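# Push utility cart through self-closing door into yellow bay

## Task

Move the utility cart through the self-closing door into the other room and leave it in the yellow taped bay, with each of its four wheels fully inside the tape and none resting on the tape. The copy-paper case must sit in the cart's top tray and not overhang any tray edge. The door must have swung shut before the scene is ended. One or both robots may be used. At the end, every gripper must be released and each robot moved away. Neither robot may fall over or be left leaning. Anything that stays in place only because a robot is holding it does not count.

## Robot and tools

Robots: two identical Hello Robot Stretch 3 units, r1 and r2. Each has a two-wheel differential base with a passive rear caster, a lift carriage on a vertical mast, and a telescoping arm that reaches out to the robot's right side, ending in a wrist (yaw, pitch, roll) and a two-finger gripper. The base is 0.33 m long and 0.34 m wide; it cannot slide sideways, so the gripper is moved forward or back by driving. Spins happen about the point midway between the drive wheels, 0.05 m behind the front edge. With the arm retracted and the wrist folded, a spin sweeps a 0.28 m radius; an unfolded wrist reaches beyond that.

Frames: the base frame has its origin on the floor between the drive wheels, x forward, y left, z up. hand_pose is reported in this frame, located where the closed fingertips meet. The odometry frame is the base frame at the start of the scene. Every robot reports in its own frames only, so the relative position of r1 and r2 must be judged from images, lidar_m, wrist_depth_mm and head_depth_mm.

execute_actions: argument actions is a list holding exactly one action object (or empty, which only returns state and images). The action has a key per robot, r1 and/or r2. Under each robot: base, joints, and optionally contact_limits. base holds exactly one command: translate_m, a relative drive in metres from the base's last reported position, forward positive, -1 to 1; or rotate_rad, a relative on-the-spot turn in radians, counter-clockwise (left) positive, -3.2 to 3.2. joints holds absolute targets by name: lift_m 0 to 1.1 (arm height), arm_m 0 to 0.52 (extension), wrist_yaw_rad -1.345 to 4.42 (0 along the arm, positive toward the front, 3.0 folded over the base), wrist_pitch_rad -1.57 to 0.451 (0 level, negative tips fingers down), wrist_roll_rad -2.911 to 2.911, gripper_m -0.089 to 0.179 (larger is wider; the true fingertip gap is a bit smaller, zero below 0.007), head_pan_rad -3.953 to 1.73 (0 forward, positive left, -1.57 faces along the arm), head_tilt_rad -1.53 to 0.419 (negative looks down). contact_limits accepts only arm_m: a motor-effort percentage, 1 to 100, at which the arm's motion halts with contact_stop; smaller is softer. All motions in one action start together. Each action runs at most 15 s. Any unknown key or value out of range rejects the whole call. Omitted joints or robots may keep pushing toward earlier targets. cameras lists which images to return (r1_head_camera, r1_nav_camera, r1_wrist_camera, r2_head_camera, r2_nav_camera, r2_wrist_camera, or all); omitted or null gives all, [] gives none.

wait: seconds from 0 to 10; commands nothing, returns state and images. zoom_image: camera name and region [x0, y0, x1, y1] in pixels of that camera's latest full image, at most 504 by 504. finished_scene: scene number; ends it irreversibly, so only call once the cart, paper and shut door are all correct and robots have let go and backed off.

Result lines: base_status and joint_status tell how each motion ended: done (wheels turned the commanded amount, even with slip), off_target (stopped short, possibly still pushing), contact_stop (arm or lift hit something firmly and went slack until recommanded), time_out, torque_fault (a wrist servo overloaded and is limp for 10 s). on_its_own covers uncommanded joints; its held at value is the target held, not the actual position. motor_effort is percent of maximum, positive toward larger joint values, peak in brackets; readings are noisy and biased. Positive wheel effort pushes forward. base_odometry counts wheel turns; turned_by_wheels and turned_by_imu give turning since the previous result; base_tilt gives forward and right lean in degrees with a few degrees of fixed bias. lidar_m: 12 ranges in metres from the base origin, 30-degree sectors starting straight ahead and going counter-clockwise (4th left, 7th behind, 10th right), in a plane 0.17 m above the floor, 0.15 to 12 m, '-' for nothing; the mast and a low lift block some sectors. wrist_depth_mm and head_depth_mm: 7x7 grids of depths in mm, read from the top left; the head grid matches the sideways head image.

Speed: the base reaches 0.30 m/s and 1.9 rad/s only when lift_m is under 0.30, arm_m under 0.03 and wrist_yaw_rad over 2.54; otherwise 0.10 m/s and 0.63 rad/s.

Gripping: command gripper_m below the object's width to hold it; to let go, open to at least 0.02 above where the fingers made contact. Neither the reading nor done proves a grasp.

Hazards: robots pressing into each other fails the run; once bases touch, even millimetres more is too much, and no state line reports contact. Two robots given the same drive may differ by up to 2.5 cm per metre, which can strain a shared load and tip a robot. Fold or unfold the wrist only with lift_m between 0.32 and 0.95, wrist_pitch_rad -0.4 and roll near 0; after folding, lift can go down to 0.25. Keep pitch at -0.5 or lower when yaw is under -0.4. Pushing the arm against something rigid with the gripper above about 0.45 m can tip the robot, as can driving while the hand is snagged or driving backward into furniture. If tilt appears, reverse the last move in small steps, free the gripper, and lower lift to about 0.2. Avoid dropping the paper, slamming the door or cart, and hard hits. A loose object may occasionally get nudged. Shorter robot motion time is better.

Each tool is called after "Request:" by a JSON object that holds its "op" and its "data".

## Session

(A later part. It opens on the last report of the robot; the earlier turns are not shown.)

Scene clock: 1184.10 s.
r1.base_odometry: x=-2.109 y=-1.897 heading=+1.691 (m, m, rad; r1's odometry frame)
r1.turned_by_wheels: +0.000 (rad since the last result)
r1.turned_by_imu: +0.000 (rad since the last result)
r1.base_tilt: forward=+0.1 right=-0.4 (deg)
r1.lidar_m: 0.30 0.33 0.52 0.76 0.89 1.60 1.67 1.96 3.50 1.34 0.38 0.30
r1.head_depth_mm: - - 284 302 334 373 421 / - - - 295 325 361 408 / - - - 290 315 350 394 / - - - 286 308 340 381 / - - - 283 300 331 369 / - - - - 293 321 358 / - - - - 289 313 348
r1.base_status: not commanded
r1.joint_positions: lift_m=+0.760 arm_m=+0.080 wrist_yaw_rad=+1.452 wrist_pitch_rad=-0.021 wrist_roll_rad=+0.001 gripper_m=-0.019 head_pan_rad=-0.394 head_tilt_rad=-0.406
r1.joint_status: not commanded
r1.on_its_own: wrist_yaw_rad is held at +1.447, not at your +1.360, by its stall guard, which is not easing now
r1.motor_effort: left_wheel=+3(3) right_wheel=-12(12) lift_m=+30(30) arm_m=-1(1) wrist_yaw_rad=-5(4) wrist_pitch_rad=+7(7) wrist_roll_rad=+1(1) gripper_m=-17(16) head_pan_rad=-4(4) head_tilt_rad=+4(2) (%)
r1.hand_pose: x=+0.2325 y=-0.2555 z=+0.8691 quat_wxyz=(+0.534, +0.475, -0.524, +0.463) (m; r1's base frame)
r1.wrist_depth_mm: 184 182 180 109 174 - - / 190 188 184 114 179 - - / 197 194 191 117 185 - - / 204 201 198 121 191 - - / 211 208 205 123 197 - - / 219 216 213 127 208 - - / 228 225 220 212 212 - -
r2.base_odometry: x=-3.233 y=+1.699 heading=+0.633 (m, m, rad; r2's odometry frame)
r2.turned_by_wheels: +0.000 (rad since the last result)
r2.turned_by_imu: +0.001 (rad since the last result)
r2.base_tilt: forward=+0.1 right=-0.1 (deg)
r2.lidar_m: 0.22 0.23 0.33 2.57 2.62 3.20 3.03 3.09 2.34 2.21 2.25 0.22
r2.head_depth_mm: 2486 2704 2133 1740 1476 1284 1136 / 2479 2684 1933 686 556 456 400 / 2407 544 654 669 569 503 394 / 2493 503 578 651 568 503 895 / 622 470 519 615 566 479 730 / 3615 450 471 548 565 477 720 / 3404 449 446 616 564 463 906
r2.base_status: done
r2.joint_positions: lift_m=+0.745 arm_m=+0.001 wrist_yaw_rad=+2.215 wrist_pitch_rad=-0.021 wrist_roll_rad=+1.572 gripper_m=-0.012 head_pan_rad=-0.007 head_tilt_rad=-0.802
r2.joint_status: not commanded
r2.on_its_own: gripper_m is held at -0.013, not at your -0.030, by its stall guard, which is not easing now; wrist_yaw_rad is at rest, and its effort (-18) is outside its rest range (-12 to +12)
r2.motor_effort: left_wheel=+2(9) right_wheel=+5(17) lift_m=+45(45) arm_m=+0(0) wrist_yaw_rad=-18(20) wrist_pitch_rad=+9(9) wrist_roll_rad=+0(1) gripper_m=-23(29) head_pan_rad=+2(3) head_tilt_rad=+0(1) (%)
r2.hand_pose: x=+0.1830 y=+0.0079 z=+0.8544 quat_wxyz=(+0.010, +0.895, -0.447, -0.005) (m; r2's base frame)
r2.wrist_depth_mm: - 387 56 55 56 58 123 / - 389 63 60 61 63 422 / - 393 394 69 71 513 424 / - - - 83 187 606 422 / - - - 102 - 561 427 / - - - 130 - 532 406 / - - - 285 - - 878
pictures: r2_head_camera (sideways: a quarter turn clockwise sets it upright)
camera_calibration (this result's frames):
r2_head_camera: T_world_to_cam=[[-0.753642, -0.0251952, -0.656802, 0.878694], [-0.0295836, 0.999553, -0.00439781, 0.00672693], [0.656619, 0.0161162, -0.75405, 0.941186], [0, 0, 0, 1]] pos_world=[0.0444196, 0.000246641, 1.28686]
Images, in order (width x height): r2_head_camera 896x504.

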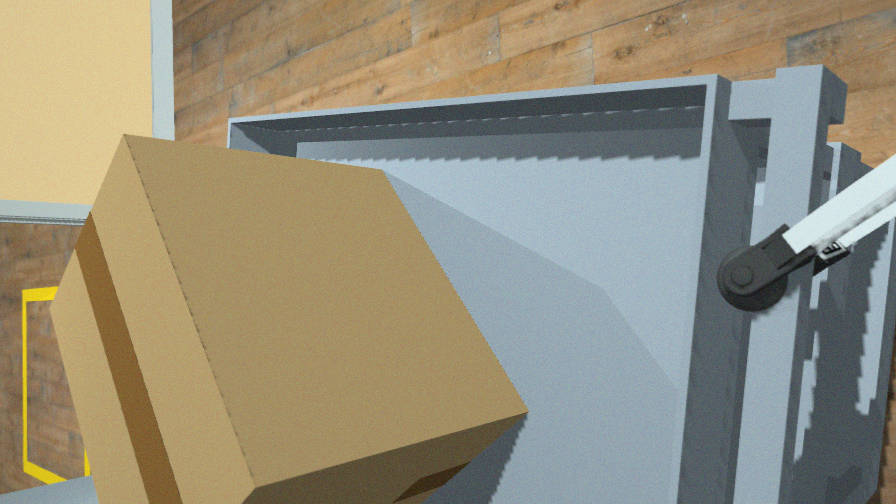

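Request:
{"op": "execute_actions", "data": {"actions": [{"r2":{"base":{"rotate_rad":0.11}}}], "cameras": []}}

Request:
{"op": "execute_actions", "data": {"actions": [{"r2":{"base":{"translate_m":0.15}}}], "cameras": ["r2_head_camera"]}}

Scene clock: 1185.50 s.
r1.base_odometry: x=-2.109 y=-1.897 heading=+1.691 (m, m, rad; r1's odometry frame)
r1.turned_by_wheels: +0.000 (rad since the last result)
r1.turned_by_imu: +0.000 (rad since the last result)
r1.base_tilt: forward=+0.1 right=-0.4 (deg)
r1.lidar_m: 0.30 0.33 0.51 0.76 0.89 1.60 1.67 1.95 3.49 1.34 0.38 0.31
r1.head_depth_mm: - - 284 302 334 373 422 / - - - 294 325 361 408 / - - - 290 316 350 394 / - - - 286 307 340 382 / - - - 283 300 331 369 / - - - - 293 322 358 / - - - - 288 313 348
r1.base_status: not commanded
r1.joint_positions: lift_m=+0.760 arm_m=+0.080 wrist_yaw_rad=+1.452 wrist_pitch_rad=-0.021 wrist_roll_rad=+0.001 gripper_m=-0.019 head_pan_rad=-0.394 head_tilt_rad=-0.406
r1.joint_status: not commanded
r1.on_its_own: wrist_yaw_rad is held at +1.447, not at your +1.360, by its stall guard, which is not easing now
r1.motor_effort: left_wheel=+3(3) right_wheel=-12(12) lift_m=+30(30) arm_m=-1(1) wrist_yaw_rad=-5(5) wrist_pitch_rad=+7(7) wrist_roll_rad=+1(1) gripper_m=-16(17) head_pan_rad=-4(5) head_tilt_rad=+3(3) (%)
r1.hand_pose: x=+0.2325 y=-0.2555 z=+0.8691 quat_wxyz=(+0.534, +0.475, -0.524, +0.463) (m; r1's base frame)
r1.wrist_depth_mm: 184 183 179 109 174 - - / 190 188 185 113 179 - - / 197 194 191 117 185 - - / 204 201 198 121 192 - - / 211 209 205 123 197 - - / 219 216 212 127 209 - - / 228 225 219 211 212 - -
r2.base_odometry: x=-3.233 y=+1.699 heading=+0.743 (m, m, rad; r2's odometry frame)
r2.turned_by_wheels: +0.110 (rad since the last result)
r2.turned_by_imu: +0.108 (rad since the last result)
r2.base_tilt: forward=+0.2 right=-0.1 (deg)
r2.lidar_m: 0.22 0.25 0.40 2.57 2.69 3.13 3.03 3.05 2.27 2.20 2.31 0.22
r2.head_depth_mm: 2438 2604 1987 1652 1418 1263 1114 / 2389 541 675 668 569 494 409 / 3683 509 592 656 567 482 394 / 625 480 539 634 567 464 940 / 3628 457 496 590 567 456 920 / 2015 451 471 606 565 447 997 / 1584 486 647 663 564 460 1075
r2.base_status: done
r2.joint_positions: lift_m=+0.745 arm_m=+0.001 wrist_yaw_rad=+2.182 wrist_pitch_rad=-0.021 wrist_roll_rad=+1.572 gripper_m=-0.012 head_pan_rad=-0.007 head_tilt_rad=-0.802
r2.joint_status: not commanded
r2.on_its_own: gripper_m is held at -0.013, not at your -0.030, by its stall guard, which is not easing now; wrist_yaw_rad is at rest, and its effort (+20) is outside its rest range (-12 to +12)
r2.motor_effort: left_wheel=-2(2) right_wheel=+9(16) lift_m=+45(44) arm_m=+1(1) wrist_yaw_rad=+20(21) wrist_pitch_rad=+9(9) wrist_roll_rad=-1(1) gripper_m=-24(24) head_pan_rad=+4(4) head_tilt_rad=+1(0) (%)
r2.hand_pose: x=+0.1880 y=+0.0009 z=+0.8545 quat_wxyz=(+0.010, +0.887, -0.462, -0.005) (m; r2's base frame)
r2.wrist_depth_mm: - 369 52 52 53 54 114 / - 375 52 51 52 53 375 / - 386 387 60 62 63 424 / - - - 74 190 576 422 / - - - 95 - 548 424 / - - - 132 - 506 423 / - - - 416 - - 952
pictures: none
No camera images: the call's "cameras" was empty. Leave "cameras" out to get every camera's image.

Scene clock: 1188.33 s.
r1.base_odometry: x=-2.109 y=-1.897 heading=+1.691 (m, m, rad; r1's odometry frame)
r1.turned_by_wheels: +0.000 (rad since the last result)
r1.turned_by_imu: +0.000 (rad since the last result)
r1.base_tilt: forward=+0.1 right=-0.4 (deg)
r1.lidar_m: 0.30 0.33 0.52 0.76 0.89 1.60 1.67 1.96 3.50 1.22 0.38 0.30
r1.head_depth_mm: - - 284 302 334 373 421 / - - - 295 324 361 407 / - - - 290 316 350 394 / - - - 286 307 340 381 / - - - 283 300 331 369 / - - - - 293 322 357 / - - - - 289 313 347
r1.base_status: not commanded
r1.joint_positions: lift_m=+0.760 arm_m=+0.080 wrist_yaw_rad=+1.452 wrist_pitch_rad=-0.021 wrist_roll_rad=+0.001 gripper_m=-0.019 head_pan_rad=-0.394 head_tilt_rad=-0.406
r1.joint_status: not commanded
r1.on_its_own: wrist_yaw_rad is held at +1.447, not at your +1.360, by its stall guard, which is not easing now
r1.motor_effort: left_wheel=+3(3) right_wheel=-12(12) lift_m=+30(30) arm_m=-1(1) wrist_yaw_rad=-5(5) wrist_pitch_rad=+7(7) wrist_roll_rad=+0(0) gripper_m=-16(18) head_pan_rad=-5(5) head_tilt_rad=+3(2) (%)
r1.hand_pose: x=+0.2325 y=-0.2555 z=+0.8691 quat_wxyz=(+0.534, +0.475, -0.524, +0.463) (m; r1's base frame)
r1.wrist_depth_mm: 185 182 180 109 174 - - / 190 188 185 113 179 - - / 197 194 191 116 185 - - / 204 201 197 121 191 - - / 212 208 205 122 197 - - / 219 215 212 127 208 - - / 228 224 220 211 213 - -
r2.base_odometry: x=-3.123 y=+1.801 heading=+0.743 (m, m, rad; r2's odometry frame)
r2.turned_by_wheels: +0.000 (rad since the last result)
r2.turned_by_imu: +0.000 (rad since the last result)
r2.base_tilt: forward=+0.2 right=-0.1 (deg)
r2.lidar_m: 0.21 0.23 0.37 2.56 2.69 3.28 3.18 3.06 2.29 2.21 2.32 0.21
r2.head_depth_mm: 2279 2519 2120 1738 1474 1285 1133 / 2297 556 746 654 556 467 407 / 3605 514 600 663 567 493 394 / 624 483 544 636 568 502 896 / 3653 461 499 594 566 476 731 / 1931 450 460 558 565 458 941 / 1477 464 539 647 564 445 992
r2.base_status: done
r2.joint_positions: lift_m=+0.745 arm_m=+0.001 wrist_yaw_rad=+2.246 wrist_pitch_rad=-0.020 wrist_roll_rad=+1.572 gripper_m=-0.012 head_pan_rad=-0.007 head_tilt_rad=-0.802
r2.joint_status: not commanded
r2.on_its_own: wrist_yaw_rad is held at +2.252, not at your +2.200, by its stall guard, which is not easing now; gripper_m is held at -0.013, not at your -0.030, by its stall guard, which is not easing now
r2.motor_effort: left_wheel=-1(8) right_wheel=+1(18) lift_m=+45(44) arm_m=+0(0) wrist_yaw_rad=+6(47) wrist_pitch_rad=+8(9) wrist_roll_rad=-1(1) gripper_m=-23(24) head_pan_rad=+4(4) head_tilt_rad=+1(1) (%)
r2.hand_pose: x=+0.1783 y=+0.0140 z=+0.8547 quat_wxyz=(+0.009, +0.901, -0.433, -0.004) (m; r2's base frame)
r2.wrist_depth_mm: - 361 51 51 52 53 110 / - 370 47 47 48 49 50 / - 387 58 54 55 57 388 / - - - 67 186 537 426 / - - - 89 - 540 427 / - - - 132 - 477 473 / - - - 425 - - 953
pictures: r2_head_camera (sideways: a quarter turn clockwise sets it upright)
camera_calibration (this result's frames):
r2_head_camera: T_world_to_cam=[[-0.753642, -0.025195, -0.656802, 0.878694], [-0.0295833, 0.999553, -0.00439781, 0.00672692], [0.656619, 0.016116, -0.754051, 0.941186], [0, 0, 0, 1]] pos_world=[0.0444196, 0.000246628, 1.28686]
Images, in order (width x height): r2_head_camera 896x504.

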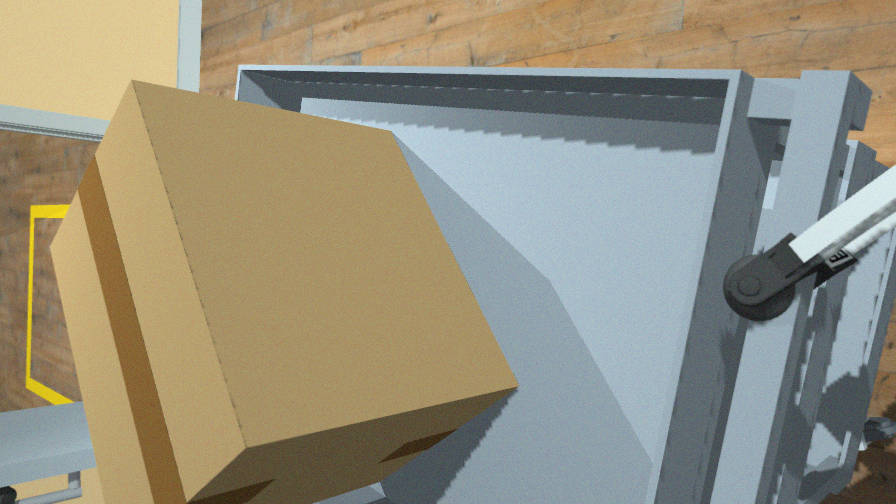

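Request:
{"op": "execute_actions", "data": {"actions": [{"r2":{"joints":{"arm_m":0.06},"contact_limits":{"arm_m":30}}}], "cameras": []}}

Request:
{"op": "execute_actions", "data": {"actions": [{"r2":{"base":{"translate_m":0.1}}}], "cameras": ["r2_head_camera"]}}

Scene clock: 1190.63 s.
r1.base_odometry: x=-2.109 y=-1.897 heading=+1.691 (m, m, rad; r1's odometry frame)
r1.turned_by_wheels: +0.000 (rad since the last result)
r1.turned_by_imu: +0.000 (rad since the last result)
r1.base_tilt: forward=+0.1 right=-0.4 (deg)
r1.lidar_m: 0.30 0.33 0.52 0.76 0.89 1.60 1.67 1.95 3.48 1.23 0.37 0.30
r1.head_depth_mm: - - 284 302 334 373 421 / - - - 295 325 361 408 / - - - 290 316 350 394 / - - - 286 308 340 381 / - - - 283 300 331 369 / - - - - 293 322 358 / - - - - 289 313 347
r1.base_status: not commanded
r1.joint_positions: lift_m=+0.760 arm_m=+0.080 wrist_yaw_rad=+1.452 wrist_pitch_rad=-0.021 wrist_roll_rad=+0.001 gripper_m=-0.019 head_pan_rad=-0.394 head_tilt_rad=-0.406
r1.joint_status: not commanded
r1.on_its_own: wrist_yaw_rad is held at +1.447, not at your +1.360, by its stall guard, which is not easing now
r1.motor_effort: left_wheel=+3(4) right_wheel=-12(12) lift_m=+30(30) arm_m=-1(1) wrist_yaw_rad=-5(4) wrist_pitch_rad=+7(7) wrist_roll_rad=+1(1) gripper_m=-17(17) head_pan_rad=-3(5) head_tilt_rad=+2(2) (%)
r1.hand_pose: x=+0.2325 y=-0.2555 z=+0.8691 quat_wxyz=(+0.534, +0.475, -0.524, +0.463) (m; r1's base frame)
r1.wrist_depth_mm: 184 182 179 109 174 - - / 191 188 185 113 179 - - / 197 194 191 117 185 - - / 204 201 198 121 191 - - / 211 208 204 123 197 - - / 220 216 213 127 208 - - / 227 224 219 210 212 - -
r2.base_odometry: x=-3.123 y=+1.801 heading=+0.743 (m, m, rad; r2's odometry frame)
r2.turned_by_wheels: +0.000 (rad since the last result)
r2.turned_by_imu: +0.001 (rad since the last result)
r2.base_tilt: forward=+0.1 right=-0.1 (deg)
r2.lidar_m: 0.21 0.23 0.34 2.56 2.69 3.28 3.19 3.05 2.28 2.21 2.32 0.22
r2.head_depth_mm: 2305 2508 2038 703 557 450 410 / 2294 531 672 670 568 494 388 / 3646 492 571 651 567 498 955 / 624 470 509 617 566 502 659 / 3610 451 461 546 566 479 730 / 2177 449 445 576 565 476 728 / 1479 467 571 652 565 460 869
r2.base_status: not commanded
r2.joint_positions: lift_m=+0.745 arm_m=+0.059 wrist_yaw_rad=+2.287 wrist_pitch_rad=-0.019 wrist_roll_rad=+1.572 gripper_m=-0.012 head_pan_rad=-0.007 head_tilt_rad=-0.802
r2.joint_status: all done
r2.on_its_own: wrist_yaw_rad is held at +2.297, not at your +2.200, by its stall guard, which is not easing now; gripper_m is held at -0.013, not at your -0.030, by its stall guard, which is not easing now
r2.motor_effort: left_wheel=+0(3) right_wheel=-5(6) lift_m=+45(45) arm_m=+6(4) wrist_yaw_rad=+11(35) wrist_pitch_rad=+8(8) wrist_roll_rad=-1(1) gripper_m=-23(24) head_pan_rad=+4(3) head_tilt_rad=+0(1) (%)
r2.contact_limits: arm_m 30 (drawing in: default 14, maximum 24; extending or still: default 22, maximum 35)
r2.hand_pose: x=+0.1715 y=-0.0365 z=+0.8549 quat_wxyz=(+0.009, +0.910, -0.414, -0.004) (m; r2's base frame)
r2.wrist_depth_mm: - 370 54 52 53 55 112 / - 374 50 49 50 51 55 / - 389 385 58 60 61 403 / - - - 72 185 570 419 / - - - 93 - 548 424 / - - - 131 - 475 437 / - - - 419 - - 986
pictures: none
No camera images: the call's "cameras" was empty. Leave "cameras" out to get every camera's image.

Scene clock: 1192.67 s.
r1.base_odometry: x=-2.109 y=-1.897 heading=+1.691 (m, m, rad; r1's odometry frame)
r1.turned_by_wheels: +0.000 (rad since the last result)
r1.turned_by_imu: +0.000 (rad since the last result)
r1.base_tilt: forward=+0.1 right=-0.4 (deg)
r1.lidar_m: 0.30 0.33 0.52 0.76 0.89 1.60 1.67 1.96 3.49 1.19 0.38 0.30
r1.head_depth_mm: - - 284 302 333 373 422 / - - - 295 325 361 408 / - - - 290 316 351 393 / - - - 286 308 340 381 / - - - 282 300 331 369 / - - - - 293 322 357 / - - - - 289 313 347
r1.base_status: not commanded
r1.joint_positions: lift_m=+0.760 arm_m=+0.080 wrist_yaw_rad=+1.452 wrist_pitch_rad=-0.021 wrist_roll_rad=+0.001 gripper_m=-0.019 head_pan_rad=-0.394 head_tilt_rad=-0.406
r1.joint_status: not commanded
r1.on_its_own: wrist_yaw_rad is held at +1.447, not at your +1.360, by its stall guard, which is not easing now
r1.motor_effort: left_wheel=+3(3) right_wheel=-12(12) lift_m=+30(30) arm_m=-1(1) wrist_yaw_rad=-5(4) wrist_pitch_rad=+7(7) wrist_roll_rad=+1(0) gripper_m=-17(16) head_pan_rad=-4(4) head_tilt_rad=+2(2) (%)
r1.hand_pose: x=+0.2325 y=-0.2555 z=+0.8691 quat_wxyz=(+0.534, +0.475, -0.524, +0.463) (m; r1's base frame)
r1.wrist_depth_mm: 184 182 179 109 174 - - / 190 188 185 113 179 - - / 196 194 192 117 185 - - / 204 201 198 121 191 - - / 211 208 204 123 198 - - / 219 216 213 127 209 - - / 227 224 220 211 213 - -
r2.base_odometry: x=-3.049 y=+1.868 heading=+0.743 (m, m, rad; r2's odometry frame)
r2.turned_by_wheels: +0.000 (rad since the last result)
r2.turned_by_imu: -0.033 (rad since the last result)
r2.base_tilt: forward=+0.2 right=-0.1 (deg)
r2.lidar_m: 0.21 0.22 0.31 2.56 2.66 3.40 3.26 3.15 2.29 2.21 2.30 0.21
r2.head_depth_mm: 2243 2492 2101 1697 565 459 402 / 2212 581 746 653 568 494 388 / 3462 512 598 657 567 493 757 / 3681 471 526 620 565 493 681 / 3598 451 468 555 566 501 658 / 3609 450 423 515 565 501 666 / 1539 448 482 632 564 483 687
r2.base_status: done
r2.joint_positions: lift_m=+0.745 arm_m=+0.060 wrist_yaw_rad=+2.299 wrist_pitch_rad=-0.019 wrist_roll_rad=+1.572 gripper_m=-0.012 head_pan_rad=-0.007 head_tilt_rad=-0.802
r2.joint_status: not commanded
r2.on_its_own: wrist_yaw_rad is held at +2.297, not at your +2.200, by its stall guard, which is not easing now; gripper_m is held at -0.013, not at your -0.030, by its stall guard, which is not easing now
r2.motor_effort: left_wheel=+0(11) right_wheel=+7(19) lift_m=+45(45) arm_m=+2(5) wrist_yaw_rad=-3(50) wrist_pitch_rad=+8(8) wrist_roll_rad=-1(1) gripper_m=-22(24) head_pan_rad=+2(3) head_tilt_rad=+0(0) (%)
r2.hand_pose: x=+0.1695 y=-0.0347 z=+0.8549 quat_wxyz=(+0.009, +0.912, -0.409, -0.004) (m; r2's base frame)
r2.wrist_depth_mm: - 373 51 51 52 53 117 / - 383 59 56 57 58 406 / - 390 390 66 67 69 421 / - - - 80 189 591 425 / - - - 101 - 554 425 / - - - 133 - 505 412 / - - - 403 - - 917
pictures: r2_head_camera (sideways: a quarter turn clockwise sets it upright)
camera_calibration (this result's frames):
r2_head_camera: T_world_to_cam=[[-0.753642, -0.0251949, -0.656802, 0.878694], [-0.0295832, 0.999553, -0.00439781, 0.00672692], [0.656619, 0.0161159, -0.754051, 0.941186], [0, 0, 0, 1]] pos_world=[0.0444196, 0.000246625, 1.28686]
Images, in order (width x height): r2_head_camera 896x504.

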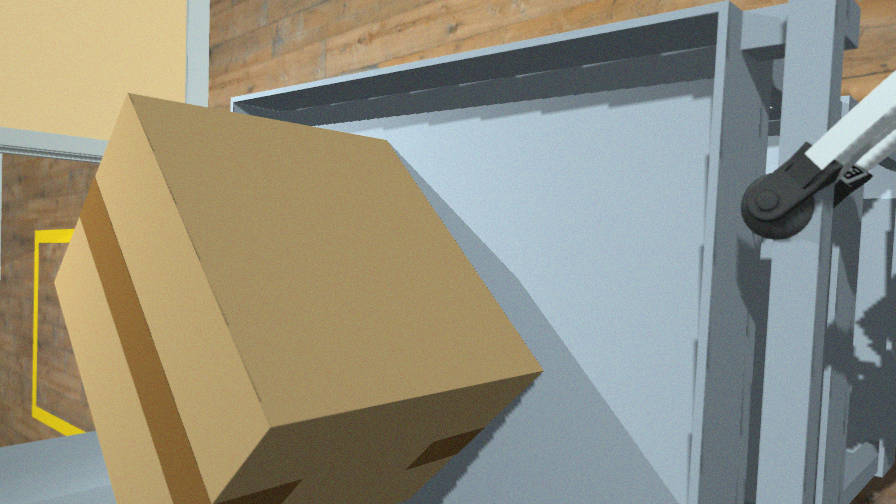

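Request:
{"op": "execute_actions", "data": {"actions": [{"r2":{"joints":{"gripper_m":0.06}}}], "cameras": []}}

Request:
{"op": "execute_actions", "data": {"actions": [{"r2":{"joints":{"arm_m":0.0,"wrist_yaw_rad":2.25}}}], "cameras": ["r2_wrist_camera"]}}

Request:
{"op": "execute_actions", "data": {"actions": [{"r2":{"joints":{"gripper_m":-0.03}}}], "cameras": ["r2_head_camera"]}}

Scene clock: 1194.13 s.
r1.base_odometry: x=-2.109 y=-1.897 heading=+1.691 (m, m, rad; r1's odometry frame)
r1.turned_by_wheels: +0.000 (rad since the last result)
r1.turned_by_imu: +0.000 (rad since the last result)
r1.base_tilt: forward=+0.1 right=-0.4 (deg)
r1.lidar_m: 0.30 0.33 0.52 0.76 0.89 1.60 1.67 1.95 3.47 1.19 0.38 0.30
r1.head_depth_mm: - - 284 302 334 373 421 / - - - 295 325 361 408 / - - - 290 315 350 394 / - - - 286 308 340 381 / - - - 283 300 331 369 / - - - - 292 322 358 / - - - - 288 313 348
r1.base_status: not commanded
r1.joint_positions: lift_m=+0.760 arm_m=+0.080 wrist_yaw_rad=+1.452 wrist_pitch_rad=-0.021 wrist_roll_rad=+0.001 gripper_m=-0.019 head_pan_rad=-0.394 head_tilt_rad=-0.406
r1.joint_status: not commanded
r1.on_its_own: wrist_yaw_rad is held at +1.447, not at your +1.360, by its stall guard, which is not easing now
r1.motor_effort: left_wheel=+3(3) right_wheel=-12(12) lift_m=+30(30) arm_m=-1(1) wrist_yaw_rad=-4(5) wrist_pitch_rad=+7(7) wrist_roll_rad=+0(1) gripper_m=-16(16) head_pan_rad=-5(5) head_tilt_rad=+2(3) (%)
r1.hand_pose: x=+0.2325 y=-0.2555 z=+0.8691 quat_wxyz=(+0.534, +0.475, -0.524, +0.463) (m; r1's base frame)
r1.wrist_depth_mm: 185 183 179 109 174 - - / 191 188 186 113 180 - - / 197 194 191 117 185 - - / 204 201 197 121 191 - - / 211 208 205 123 196 - - / 220 216 213 127 207 - - / 227 224 219 212 213 - -
r2.base_odometry: x=-3.049 y=+1.868 heading=+0.743 (m, m, rad; r2's odometry frame)
r2.turned_by_wheels: +0.000 (rad since the last result)
r2.turned_by_imu: +0.001 (rad since the last result)
r2.base_tilt: forward=+0.2 right=-0.1 (deg)
r2.lidar_m: 0.21 0.22 0.31 2.56 2.66 3.42 3.27 3.15 2.30 2.21 2.29 0.21
r2.head_depth_mm: 2228 2484 2111 1699 570 450 401 / 2225 579 744 654 569 494 388 / 3460 510 596 654 568 498 717 / 3638 471 525 620 567 494 681 / 3619 451 468 554 567 501 656 / 3636 449 422 514 566 500 665 / 1531 447 484 631 565 481 683
r2.base_status: not commanded
r2.joint_positions: lift_m=+0.745 arm_m=+0.060 wrist_yaw_rad=+2.298 wrist_pitch_rad=-0.019 wrist_roll_rad=+1.572 gripper_m=+0.060 head_pan_rad=-0.007 head_tilt_rad=-0.802
r2.joint_status: all done
r2.on_its_own: wrist_yaw_rad is held at +2.297, not at your +2.200, by its stall guard, which is not easing now
r2.motor_effort: left_wheel=+1(0) right_wheel=+1(7) lift_m=+45(45) arm_m=+2(1) wrist_yaw_rad=-3(4) wrist_pitch_rad=+8(8) wrist_roll_rad=-1(1) gripper_m=+1(94) head_pan_rad=+3(3) head_tilt_rad=+0(1) (%)
r2.hand_pose: x=+0.1697 y=-0.0350 z=+0.8549 quat_wxyz=(+0.009, +0.912, -0.410, -0.004) (m; r2's base frame)
r2.wrist_depth_mm: - 373 50 50 51 52 116 / - 381 58 56 57 58 390 / - 389 390 65 67 68 421 / - - - 79 189 584 423 / - - - 103 - 548 426 / - - - 142 - 510 407 / - - - 389 - - 921
pictures: none
No camera images: the call's "cameras" was empty. Leave "cameras" out to get every camera's image.

Scene clock: 1195.73 s.
r1.base_odometry: x=-2.109 y=-1.897 heading=+1.691 (m, m, rad; r1's odometry frame)
r1.turned_by_wheels: +0.000 (rad since the last result)
r1.turned_by_imu: +0.000 (rad since the last result)
r1.base_tilt: forward=+0.1 right=-0.4 (deg)
r1.lidar_m: 0.30 0.33 0.51 0.76 0.89 1.60 1.67 1.96 3.47 1.19 0.37 0.30
r1.head_depth_mm: - - 284 302 334 373 421 / - - - 295 324 361 408 / - - - 290 316 351 394 / - - - 286 308 340 381 / - - - 283 300 331 369 / - - - - 293 321 358 / - - - - 289 313 347
r1.base_status: not commanded
r1.joint_positions: lift_m=+0.760 arm_m=+0.080 wrist_yaw_rad=+1.452 wrist_pitch_rad=-0.021 wrist_roll_rad=+0.001 gripper_m=-0.019 head_pan_rad=-0.394 head_tilt_rad=-0.406
r1.joint_status: not commanded
r1.on_its_own: wrist_yaw_rad is held at +1.447, not at your +1.360, by its stall guard, which is not easing now
r1.motor_effort: left_wheel=+3(3) right_wheel=-12(12) lift_m=+30(30) arm_m=-1(1) wrist_yaw_rad=-5(4) wrist_pitch_rad=+7(7) wrist_roll_rad=+0(0) gripper_m=-18(17) head_pan_rad=-5(3) head_tilt_rad=+3(3) (%)
r1.hand_pose: x=+0.2325 y=-0.2555 z=+0.8691 quat_wxyz=(+0.534, +0.475, -0.524, +0.463) (m; r1's base frame)
r1.wrist_depth_mm: 185 182 179 109 174 - - / 191 188 185 113 180 - - / 197 194 192 117 185 - - / 204 201 198 121 191 - - / 211 208 204 123 196 - - / 219 216 212 127 208 - - / 227 225 220 211 213 - -
r2.base_odometry: x=-3.049 y=+1.868 heading=+0.743 (m, m, rad; r2's odometry frame)
r2.turned_by_wheels: +0.000 (rad since the last result)
r2.turned_by_imu: +0.000 (rad since the last result)
r2.base_tilt: forward=+0.2 right=-0.1 (deg)
r2.lidar_m: 0.21 0.22 0.31 2.56 2.66 3.39 3.28 3.17 2.30 2.21 2.30 0.21
r2.head_depth_mm: 2226 2511 2110 1698 570 450 401 / 2219 580 745 653 569 493 582 / 3488 510 597 654 567 492 393 / 3649 472 524 619 567 497 823 / 3590 451 467 554 565 502 659 / 3643 450 422 515 564 500 665 / 1524 448 484 632 564 483 681
r2.base_status: not commanded
r2.joint_positions: lift_m=+0.745 arm_m=+0.001 wrist_yaw_rad=+2.253 wrist_pitch_rad=-0.019 wrist_roll_rad=+1.572 gripper_m=+0.060 head_pan_rad=-0.007 head_tilt_rad=-0.802
r2.joint_status: all done
r2.motor_effort: left_wheel=+1(0) right_wheel=+1(1) lift_m=+45(44) arm_m=-2(1) wrist_yaw_rad=-4(5) wrist_pitch_rad=+8(8) wrist_roll_rad=-1(1) gripper_m=+1(1) head_pan_rad=+3(4) head_tilt_rad=+1(0) (%)
r2.hand_pose: x=+0.1772 y=+0.0151 z=+0.8549 quat_wxyz=(+0.009, +0.903, -0.430, -0.004) (m; r2's base frame)
r2.wrist_depth_mm: - 347 50 49 111 116 419 / - 347 58 56 127 508 419 / - 358 354 65 148 567 423 / - - - 78 177 563 428 / - - - 96 - 528 427 / - - - 129 - 475 404 / - - - 208 - - 929
pictures: r2_wrist_camera
camera_calibration (this result's frames):
r2_wrist_camera: T_world_to_cam=[[-0.0480831, -0.0523465, -0.997471, 0.851817], [-0.744728, 0.667367, 0.000876712, 0.158471], [0.665633, 0.742887, -0.071073, 0.0986241], [0, 0, 0, 1]] pos_world=[0.0933286, -0.134436, 0.856533]
Images, in order (width x height): r2_wrist_camera 644x364.

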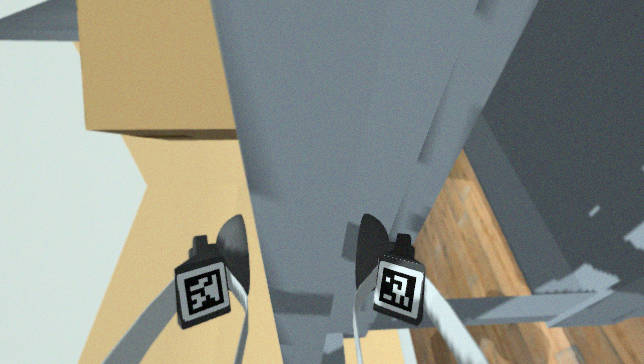

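Scene clock: 1197.10 s.
r1.base_odometry: x=-2.109 y=-1.897 heading=+1.691 (m, m, rad; r1's odometry frame)
r1.turned_by_wheels: +0.000 (rad since the last result)
r1.turned_by_imu: +0.000 (rad since the last result)
r1.base_tilt: forward=+0.1 right=-0.5 (deg)
r1.lidar_m: 0.30 0.33 0.52 0.76 0.89 1.60 1.67 1.96 3.49 1.19 0.38 0.30
r1.head_depth_mm: - - 284 302 334 372 422 / - - - 295 324 361 407 / - - - 290 316 350 394 / - - - 286 308 340 381 / - - - 283 300 330 369 / - - - - 293 322 357 / - - - - 289 313 347
r1.base_status: not commanded
r1.joint_positions: lift_m=+0.760 arm_m=+0.080 wrist_yaw_rad=+1.452 wrist_pitch_rad=-0.021 wrist_roll_rad=+0.001 gripper_m=-0.019 head_pan_rad=-0.394 head_tilt_rad=-0.406
r1.joint_status: not commanded
r1.on_its_own: wrist_yaw_rad is held at +1.447, not at your +1.360, by its stall guard, which is not easing now
r1.motor_effort: left_wheel=+3(3) right_wheel=-12(12) lift_m=+30(30) arm_m=-1(1) wrist_yaw_rad=-6(5) wrist_pitch_rad=+7(7) wrist_roll_rad=+1(1) gripper_m=-17(16) head_pan_rad=-4(4) head_tilt_rad=+2(3) (%)
r1.hand_pose: x=+0.2325 y=-0.2555 z=+0.8691 quat_wxyz=(+0.534, +0.475, -0.524, +0.463) (m; r1's base frame)
r1.wrist_depth_mm: 184 182 179 109 174 - - / 190 188 185 113 179 - - / 197 194 191 117 185 - - / 204 201 198 121 191 - - / 212 209 204 123 197 - - / 220 216 213 127 208 - - / 229 224 220 211 214 - -
r2.base_odometry: x=-3.049 y=+1.868 heading=+0.743 (m, m, rad; r2's odometry frame)
r2.turned_by_wheels: +0.000 (rad since the last result)
r2.turned_by_imu: +0.000 (rad since the last result)
r2.base_tilt: forward=+0.2 right=-0.1 (deg)
r2.lidar_m: 0.21 0.22 0.31 2.56 2.66 3.41 3.26 3.18 2.30 2.22 2.29 0.21
r2.head_depth_mm: 2226 2488 2111 1694 570 445 401 / 2220 578 745 654 569 494 582 / 3488 509 597 655 567 493 393 / 3618 472 525 621 566 493 955 / 3625 451 467 554 566 501 656 / 3594 450 422 515 565 501 665 / 1535 447 484 632 564 482 682
r2.base_status: not commanded
r2.joint_positions: lift_m=+0.745 arm_m=+0.001 wrist_yaw_rad=+2.253 wrist_pitch_rad=-0.019 wrist_roll_rad=+1.572 gripper_m=-0.028 head_pan_rad=-0.007 head_tilt_rad=-0.802
r2.joint_status: all done
r2.motor_effort: left_wheel=+1(1) right_wheel=+1(1) lift_m=+44(45) arm_m=-1(1) wrist_yaw_rad=-4(4) wrist_pitch_rad=+8(8) wrist_roll_rad=-1(1) gripper_m=-36(99) head_pan_rad=+4(2) head_tilt_rad=+0(0) (%)
r2.hand_pose: x=+0.1772 y=+0.0152 z=+0.8549 quat_wxyz=(+0.009, +0.903, -0.430, -0.004) (m; r2's base frame)
r2.wrist_depth_mm: - 347 50 49 111 116 420 / - 351 58 56 127 513 421 / - 363 357 65 148 576 424 / - - - 78 177 564 426 / - - - 95 - 534 422 / - - - 123 - 469 408 / - - - 209 - - 917
pictures: r2_head_camera (sideways: a quarter turn clockwise sets it upright)
camera_calibration (this result's frames):
r2_head_camera: T_world_to_cam=[[-0.753642, -0.025195, -0.656802, 0.878694], [-0.0295833, 0.999553, -0.00439781, 0.00672693], [0.656619, 0.016116, -0.75405, 0.941186], [0, 0, 0, 1]] pos_world=[0.0444196, 0.00024663, 1.28686]
Images, in order (width x height): r2_head_camera 896x504.

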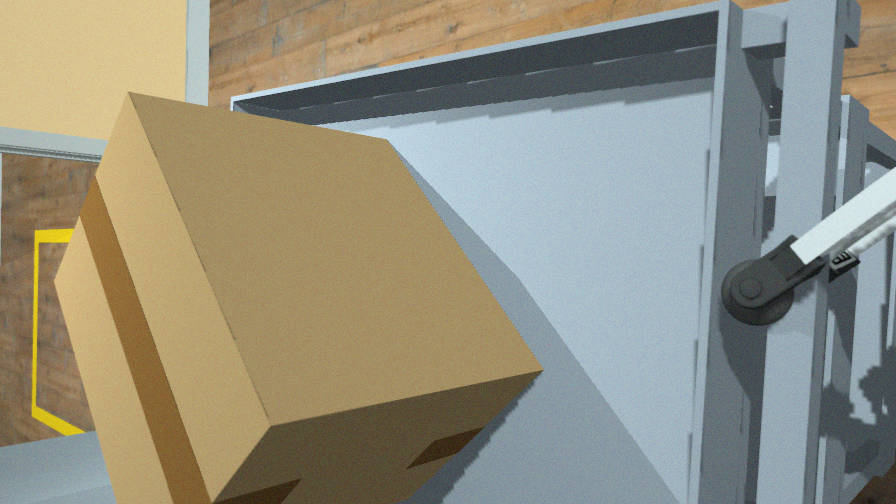

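Request:
{"op": "execute_actions", "data": {"actions": [{"r2":{"base":{"translate_m":0.2}}}], "cameras": ["r2_head_camera"]}}

Scene clock: 1200.17 s.
r1.base_odometry: x=-2.109 y=-1.897 heading=+1.691 (m, m, rad; r1's odometry frame)
r1.turned_by_wheels: +0.000 (rad since the last result)
r1.turned_by_imu: +0.000 (rad since the last result)
r1.base_tilt: forward=+0.1 right=-0.4 (deg)
r1.lidar_m: 0.30 0.33 0.52 0.76 0.89 1.60 1.67 1.96 3.48 1.13 0.38 0.30
r1.head_depth_mm: - - 284 302 334 373 421 / - - - 295 324 362 407 / - - - 290 316 350 394 / - - - 286 308 340 381 / - - - 283 300 331 369 / - - - - 293 322 358 / - - - - 289 313 348
r1.base_status: not commanded
r1.joint_positions: lift_m=+0.760 arm_m=+0.080 wrist_yaw_rad=+1.452 wrist_pitch_rad=-0.021 wrist_roll_rad=+0.001 gripper_m=-0.019 head_pan_rad=-0.394 head_tilt_rad=-0.406
r1.joint_status: not commanded
r1.on_its_own: wrist_yaw_rad is held at +1.447, not at your +1.360, by its stall guard, which is not easing now
r1.motor_effort: left_wheel=+3(3) right_wheel=-12(12) lift_m=+30(30) arm_m=-1(1) wrist_yaw_rad=-5(5) wrist_pitch_rad=+7(7) wrist_roll_rad=+1(0) gripper_m=-17(17) head_pan_rad=-5(4) head_tilt_rad=+2(3) (%)
r1.hand_pose: x=+0.2325 y=-0.2555 z=+0.8691 quat_wxyz=(+0.534, +0.475, -0.524, +0.463) (m; r1's base frame)
r1.wrist_depth_mm: 184 182 179 109 174 - - / 191 188 184 113 180 - - / 197 194 191 117 185 - - / 204 201 198 121 191 - - / 212 208 204 123 197 - - / 219 217 212 127 208 - - / 228 224 220 211 213 - -
r2.base_odometry: x=-2.902 y=+2.004 heading=+0.743 (m, m, rad; r2's odometry frame)
r2.turned_by_wheels: +0.000 (rad since the last result)
r2.turned_by_imu: +0.001 (rad since the last result)
r2.base_tilt: forward=+0.2 right=-0.1 (deg)
r2.lidar_m: 0.21 0.21 0.29 2.56 2.65 3.60 3.48 3.17 2.30 2.21 2.29 0.21
r2.head_depth_mm: 2050 2351 2094 1731 1415 459 395 / 2047 2309 842 638 568 494 394 / 3682 523 630 668 567 494 394 / 3641 485 544 635 567 493 954 / 622 452 479 566 565 496 688 / 3629 451 428 510 565 482 655 / 1649 448 437 600 564 482 655
r2.base_status: done
r2.joint_positions: lift_m=+0.745 arm_m=+0.001 wrist_yaw_rad=+2.256 wrist_pitch_rad=-0.020 wrist_roll_rad=+1.572 gripper_m=-0.014 head_pan_rad=-0.007 head_tilt_rad=-0.802
r2.joint_status: not commanded
r2.on_its_own: gripper_m is held at -0.016, not at your -0.030, by its stall guard, which is still easing
r2.motor_effort: left_wheel=+2(10) right_wheel=+5(17) lift_m=+45(44) arm_m=-1(1) wrist_yaw_rad=-6(31) wrist_pitch_rad=+8(8) wrist_roll_rad=+0(0) gripper_m=-27(36) head_pan_rad=+4(4) head_tilt_rad=+1(0) (%)
r2.hand_pose: x=+0.1766 y=+0.0158 z=+0.8548 quat_wxyz=(+0.009, +0.903, -0.429, -0.004) (m; r2's base frame)
r2.wrist_depth_mm: - 352 56 54 115 120 422 / - 353 358 61 130 511 423 / - 355 361 70 149 571 424 / - - - 83 176 569 427 / - - - 99 232 541 425 / - - - 123 - - 414 / - - - 191 396 - 417
pictures: r2_head_camera (sideways: a quarter turn clockwise sets it upright)
camera_calibration (this result's frames):
r2_head_camera: T_world_to_cam=[[-0.753642, -0.025195, -0.656802, 0.878694], [-0.0295834, 0.999553, -0.00439781, 0.00672692], [0.656619, 0.016116, -0.754051, 0.941186], [0, 0, 0, 1]] pos_world=[0.0444196, 0.000246632, 1.28686]
Images, in order (width x height): r2_head_camera 896x504.

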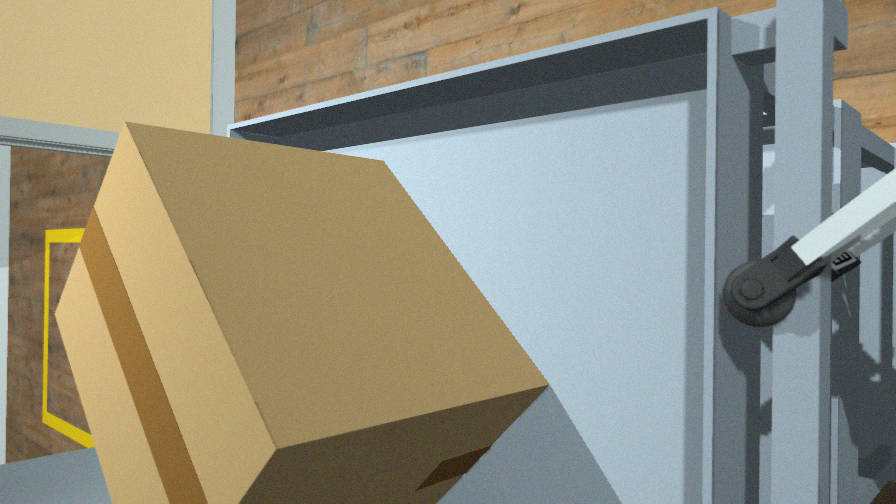

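Request:
{"op": "execute_actions", "data": {"actions": [{"r2":{"base":{"rotate_rad":0.09}}}], "cameras": []}}

Request:
{"op": "execute_actions", "data": {"actions": [{"r2":{"base":{"translate_m":0.2}}}], "cameras": ["r2_head_camera"]}}

Scene clock: 1209.43 s.
r1.base_odometry: x=-2.109 y=-1.897 heading=+1.691 (m, m, rad; r1's odometry frame)
r1.turned_by_wheels: +0.000 (rad since the last result)
r1.turned_by_imu: +0.000 (rad since the last result)
r1.base_tilt: forward=+0.1 right=-0.4 (deg)
r1.lidar_m: 0.30 0.33 0.52 0.76 0.89 1.60 1.67 1.95 3.48 1.12 0.38 0.30
r1.head_depth_mm: - - 284 302 334 373 421 / - - - 295 324 361 407 / - - - 290 316 351 394 / - - - 286 307 340 381 / - - - 283 300 331 369 / - - - - 293 321 358 / - - - - 288 313 348
r1.base_status: not commanded
r1.joint_positions: lift_m=+0.760 arm_m=+0.080 wrist_yaw_rad=+1.452 wrist_pitch_rad=-0.021 wrist_roll_rad=+0.001 gripper_m=-0.019 head_pan_rad=-0.394 head_tilt_rad=-0.406
r1.joint_status: not commanded
r1.on_its_own: wrist_yaw_rad is held at +1.447, not at your +1.360, by its stall guard, which is not easing now
r1.motor_effort: left_wheel=+3(3) right_wheel=-12(12) lift_m=+30(30) arm_m=-1(1) wrist_yaw_rad=-5(5) wrist_pitch_rad=+7(7) wrist_roll_rad=+1(1) gripper_m=-17(16) head_pan_rad=-4(3) head_tilt_rad=+3(2) (%)
r1.hand_pose: x=+0.2325 y=-0.2555 z=+0.8691 quat_wxyz=(+0.534, +0.475, -0.524, +0.463) (m; r1's base frame)
r1.wrist_depth_mm: 185 182 179 109 175 - - / 191 188 185 113 179 - - / 197 194 191 117 185 - - / 204 201 197 121 192 - - / 211 208 204 123 198 - - / 219 216 212 127 208 - - / 227 224 220 211 213 - -
r2.base_odometry: x=-2.902 y=+2.004 heading=+0.833 (m, m, rad; r2's odometry frame)
r2.turned_by_wheels: +0.090 (rad since the last result)
r2.turned_by_imu: +0.090 (rad since the last result)
r2.base_tilt: forward=+0.1 right=-0.1 (deg)
r2.lidar_m: 0.21 0.22 0.33 2.56 2.74 3.54 3.49 2.90 2.25 2.21 2.36 0.21
r2.head_depth_mm: 2009 2293 2042 691 545 464 405 / 3623 527 667 670 569 494 475 / 3646 493 567 652 567 493 392 / 626 467 505 614 566 498 829 / 3622 451 456 541 566 502 676 / 1655 450 437 567 566 470 720 / 1244 466 555 648 563 477 811
r2.base_status: done
r2.joint_positions: lift_m=+0.745 arm_m=+0.001 wrist_yaw_rad=+2.249 wrist_pitch_rad=-0.020 wrist_roll_rad=+1.572 gripper_m=-0.008 head_pan_rad=-0.007 head_tilt_rad=-0.802
r2.joint_status: not commanded
r2.on_its_own: gripper_m is held at -0.009, not at your -0.030, by its stall guard, which is not easing now
r2.motor_effort: left_wheel=+0(5) right_wheel=+9(14) lift_m=+44(45) arm_m=-2(2) wrist_yaw_rad=+0(7) wrist_pitch_rad=+9(8) wrist_roll_rad=-1(1) gripper_m=-23(24) head_pan_rad=+2(3) head_tilt_rad=+1(0) (%)
r2.hand_pose: x=+0.1778 y=+0.0144 z=+0.8548 quat_wxyz=(+0.009, +0.902, -0.432, -0.004) (m; r2's base frame)
r2.wrist_depth_mm: - 334 339 46 108 112 420 / - 341 52 51 124 506 424 / - - 353 60 146 571 422 / - - - 73 178 549 428 / - - - 91 - - 425 / - - - 123 - 419 407 / - - - 308 - - 969
pictures: none
No camera images: the call's "cameras" was empty. Leave "cameras" out to get every camera's image.

Scene clock: 1212.47 s.
r1.base_odometry: x=-2.109 y=-1.897 heading=+1.691 (m, m, rad; r1's odometry frame)
r1.turned_by_wheels: +0.000 (rad since the last result)
r1.turned_by_imu: +0.000 (rad since the last result)
r1.base_tilt: forward=+0.0 right=-0.4 (deg)
r1.lidar_m: 0.30 0.33 0.52 0.76 0.89 1.60 1.66 1.96 3.49 1.05 0.38 0.30
r1.head_depth_mm: - - 284 303 334 373 422 / - - - 295 324 361 408 / - - - 290 316 350 394 / - - - 286 308 340 381 / - - - 283 300 331 369 / - - - - 292 322 357 / - - - - 289 313 348
r1.base_status: not commanded
r1.joint_positions: lift_m=+0.760 arm_m=+0.080 wrist_yaw_rad=+1.452 wrist_pitch_rad=-0.021 wrist_roll_rad=+0.001 gripper_m=-0.019 head_pan_rad=-0.394 head_tilt_rad=-0.406
r1.joint_status: not commanded
r1.on_its_own: wrist_yaw_rad is held at +1.447, not at your +1.360, by its stall guard, which is not easing now
r1.motor_effort: left_wheel=+3(3) right_wheel=-12(12) lift_m=+30(30) arm_m=-1(1) wrist_yaw_rad=-5(5) wrist_pitch_rad=+7(7) wrist_roll_rad=+1(1) gripper_m=-17(16) head_pan_rad=-4(3) head_tilt_rad=+3(3) (%)
r1.hand_pose: x=+0.2325 y=-0.2555 z=+0.8691 quat_wxyz=(+0.534, +0.475, -0.524, +0.463) (m; r1's base frame)
r1.wrist_depth_mm: 185 182 179 109 174 - - / 190 188 185 113 179 - - / 198 194 191 117 184 - - / 204 201 198 120 191 - 576 / 211 209 204 123 197 - - / 219 216 212 127 209 - 801 / 228 224 220 212 213 - 652
r2.base_odometry: x=-2.767 y=+2.152 heading=+0.833 (m, m, rad; r2's odometry frame)
r2.turned_by_wheels: +0.000 (rad since the last result)
r2.turned_by_imu: +0.001 (rad since the last result)
r2.base_tilt: forward=+0.1 right=-0.1 (deg)
r2.lidar_m: 0.19 0.21 0.31 2.55 2.72 3.75 3.67 2.93 2.27 2.23 2.38 0.20
r2.head_depth_mm: 1870 2090 2103 1693 576 478 386 / 3648 530 725 671 568 494 433 / 3650 492 568 650 568 493 455 / 625 468 507 614 567 494 388 / 3657 451 457 542 566 493 949 / 1691 450 418 510 565 491 659 / 1172 448 486 631 564 500 681
r2.base_status: done
r2.joint_positions: lift_m=+0.745 arm_m=+0.001 wrist_yaw_rad=+2.335 wrist_pitch_rad=-0.019 wrist_roll_rad=+1.572 gripper_m=-0.008 head_pan_rad=-0.007 head_tilt_rad=-0.802
r2.joint_status: not commanded
r2.on_its_own: wrist_yaw_rad is held at +2.307, not at your +2.250, by its stall guard, which is still easing; gripper_m is held at -0.009, not at your -0.030, by its stall guard, which is not easing now
r2.motor_effort: left_wheel=+4(11) right_wheel=+2(17) lift_m=+44(45) arm_m=-1(2) wrist_yaw_rad=-33(47) wrist_pitch_rad=+8(8) wrist_roll_rad=-1(1) gripper_m=-24(24) head_pan_rad=+4(4) head_tilt_rad=+1(0) (%)
r2.hand_pose: x=+0.1632 y=+0.0311 z=+0.8549 quat_wxyz=(+0.009, +0.920, -0.392, -0.004) (m; r2's base frame)
r2.wrist_depth_mm: - 322 - - 102 103 419 / - 333 - - 120 130 424 / - - 52 49 142 558 419 / - - - 61 182 537 425 / - - - 82 - - 429 / - - - 123 421 425 433 / - - - 382 - - 941
pictures: r2_head_camera (sideways: a quarter turn clockwise sets it upright)
camera_calibration (this result's frames):
r2_head_camera: T_world_to_cam=[[-0.753642, -0.025195, -0.656802, 0.878694], [-0.0295834, 0.999553, -0.00439781, 0.00672692], [0.656619, 0.016116, -0.75405, 0.941186], [0, 0, 0, 1]] pos_world=[0.0444196, 0.000246631, 1.28686]
Images, in order (width x height): r2_head_camera 896x504.

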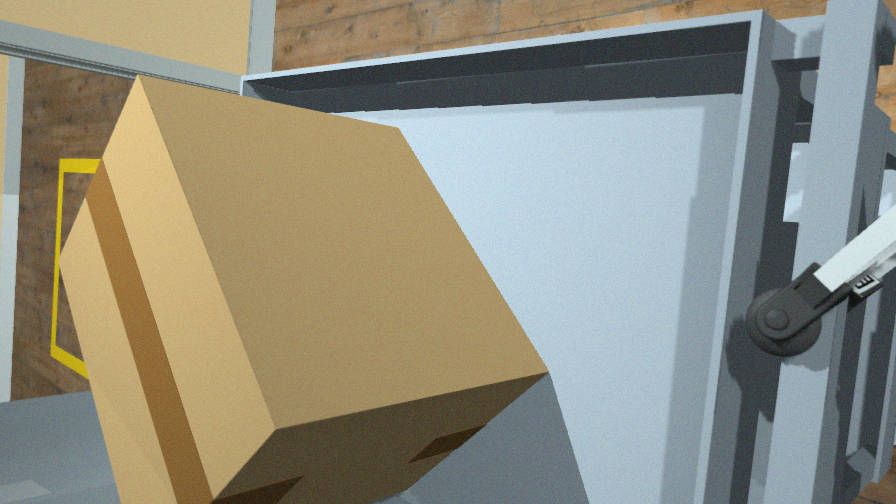

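Request:
{"op": "execute_actions", "data": {"actions": [{"r2":{"base":{"translate_m":0.2},"joints":{"wrist_yaw_rad":2.2}}}], "cameras": ["r2_head_camera"]}}

Scene clock: 1215.77 s.
r1.base_odometry: x=-2.109 y=-1.897 heading=+1.691 (m, m, rad; r1's odometry frame)
r1.turned_by_wheels: +0.000 (rad since the last result)
r1.turned_by_imu: +0.000 (rad since the last result)
r1.base_tilt: forward=+0.1 right=-0.4 (deg)
r1.lidar_m: 0.30 0.33 0.51 0.76 0.89 1.60 1.67 1.96 3.49 1.07 0.38 0.30
r1.head_depth_mm: - - 284 302 334 373 421 / - - - 295 324 361 407 / - - - 290 316 350 394 / - - - 286 308 340 381 / - - - 283 300 331 369 / - - - - 293 322 358 / - - - - 289 313 348
r1.base_status: not commanded
r1.joint_positions: lift_m=+0.760 arm_m=+0.080 wrist_yaw_rad=+1.452 wrist_pitch_rad=-0.021 wrist_roll_rad=+0.001 gripper_m=-0.019 head_pan_rad=-0.394 head_tilt_rad=-0.406
r1.joint_status: not commanded
r1.on_its_own: wrist_yaw_rad is held at +1.447, not at your +1.360, by its stall guard, which is not easing now
r1.motor_effort: left_wheel=+3(3) right_wheel=-12(12) lift_m=+30(30) arm_m=-1(1) wrist_yaw_rad=-4(5) wrist_pitch_rad=+7(7) wrist_roll_rad=+0(1) gripper_m=-17(16) head_pan_rad=-4(3) head_tilt_rad=+3(2) (%)
r1.hand_pose: x=+0.2325 y=-0.2555 z=+0.8691 quat_wxyz=(+0.534, +0.475, -0.524, +0.463) (m; r1's base frame)
r1.wrist_depth_mm: 184 182 179 109 174 - 457 / 191 188 185 113 179 - 469 / 197 194 191 117 184 800 474 / 204 201 197 121 191 508 356 / 211 208 205 123 198 - 358 / 218 216 212 127 208 831 817 / 228 224 220 212 213 631 649
r2.base_odometry: x=-2.633 y=+2.300 heading=+0.833 (m, m, rad; r2's odometry frame)
r2.turned_by_wheels: +0.000 (rad since the last result)
r2.turned_by_imu: -0.034 (rad since the last result)
r2.base_tilt: forward=+0.2 right=-0.1 (deg)
r2.lidar_m: 0.22 0.22 0.30 2.54 2.67 3.83 3.87 3.05 2.29 2.24 2.36 0.22
r2.head_depth_mm: 1669 1927 2095 1736 546 442 1081 / 3651 1930 790 653 568 478 667 / 3647 522 629 669 568 477 402 / 3677 483 543 634 567 502 896 / 622 452 477 564 566 478 666 / 3605 449 427 519 565 477 667 / 1329 447 474 617 564 478 729
r2.base_status: done
r2.joint_positions: lift_m=+0.745 arm_m=+0.001 wrist_yaw_rad=+2.200 wrist_pitch_rad=-0.021 wrist_roll_rad=+1.572 gripper_m=-0.008 head_pan_rad=-0.007 head_tilt_rad=-0.802
r2.joint_status: all done
r2.on_its_own: gripper_m is held at -0.009, not at your -0.030, by its stall guard, which is not easing now
r2.motor_effort: left_wheel=+1(17) right_wheel=+5(14) lift_m=+44(45) arm_m=+1(0) wrist_yaw_rad=-1(100) wrist_pitch_rad=+9(9) wrist_roll_rad=-1(1) gripper_m=-22(24) head_pan_rad=+4(3) head_tilt_rad=+1(0) (%)
r2.hand_pose: x=+0.1853 y=+0.0049 z=+0.8546 quat_wxyz=(+0.009, +0.891, -0.453, -0.005) (m; r2's base frame)
r2.wrist_depth_mm: - 367 64 62 122 512 424 / - 363 367 70 136 541 423 / - 363 369 79 155 605 422 / - - - 93 180 577 425 / - - - 107 227 547 424 / - - - 129 - - 430 / - - - 183 385 394 395
pictures: r2_head_camera (sideways: a quarter turn clockwise sets it upright)
camera_calibration (this result's frames):
r2_head_camera: T_world_to_cam=[[-0.753619, -0.0252082, -0.656828, 0.878728], [-0.0296005, 0.999552, -0.00439906, 0.00672866], [0.656644, 0.0161272, -0.754028, 0.941157], [0, 0, 0, 1]] pos_world=[0.0444201, 0.000247289, 1.28686]
Images, in order (width x height): r2_head_camera 896x504.

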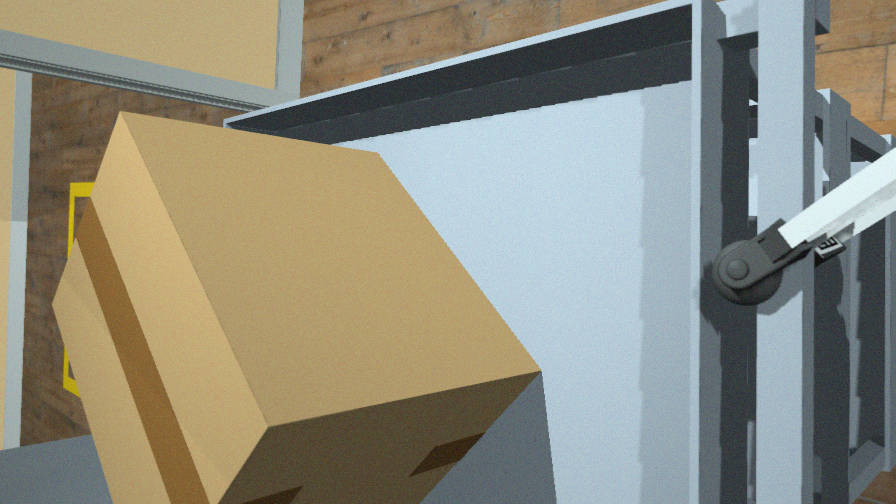

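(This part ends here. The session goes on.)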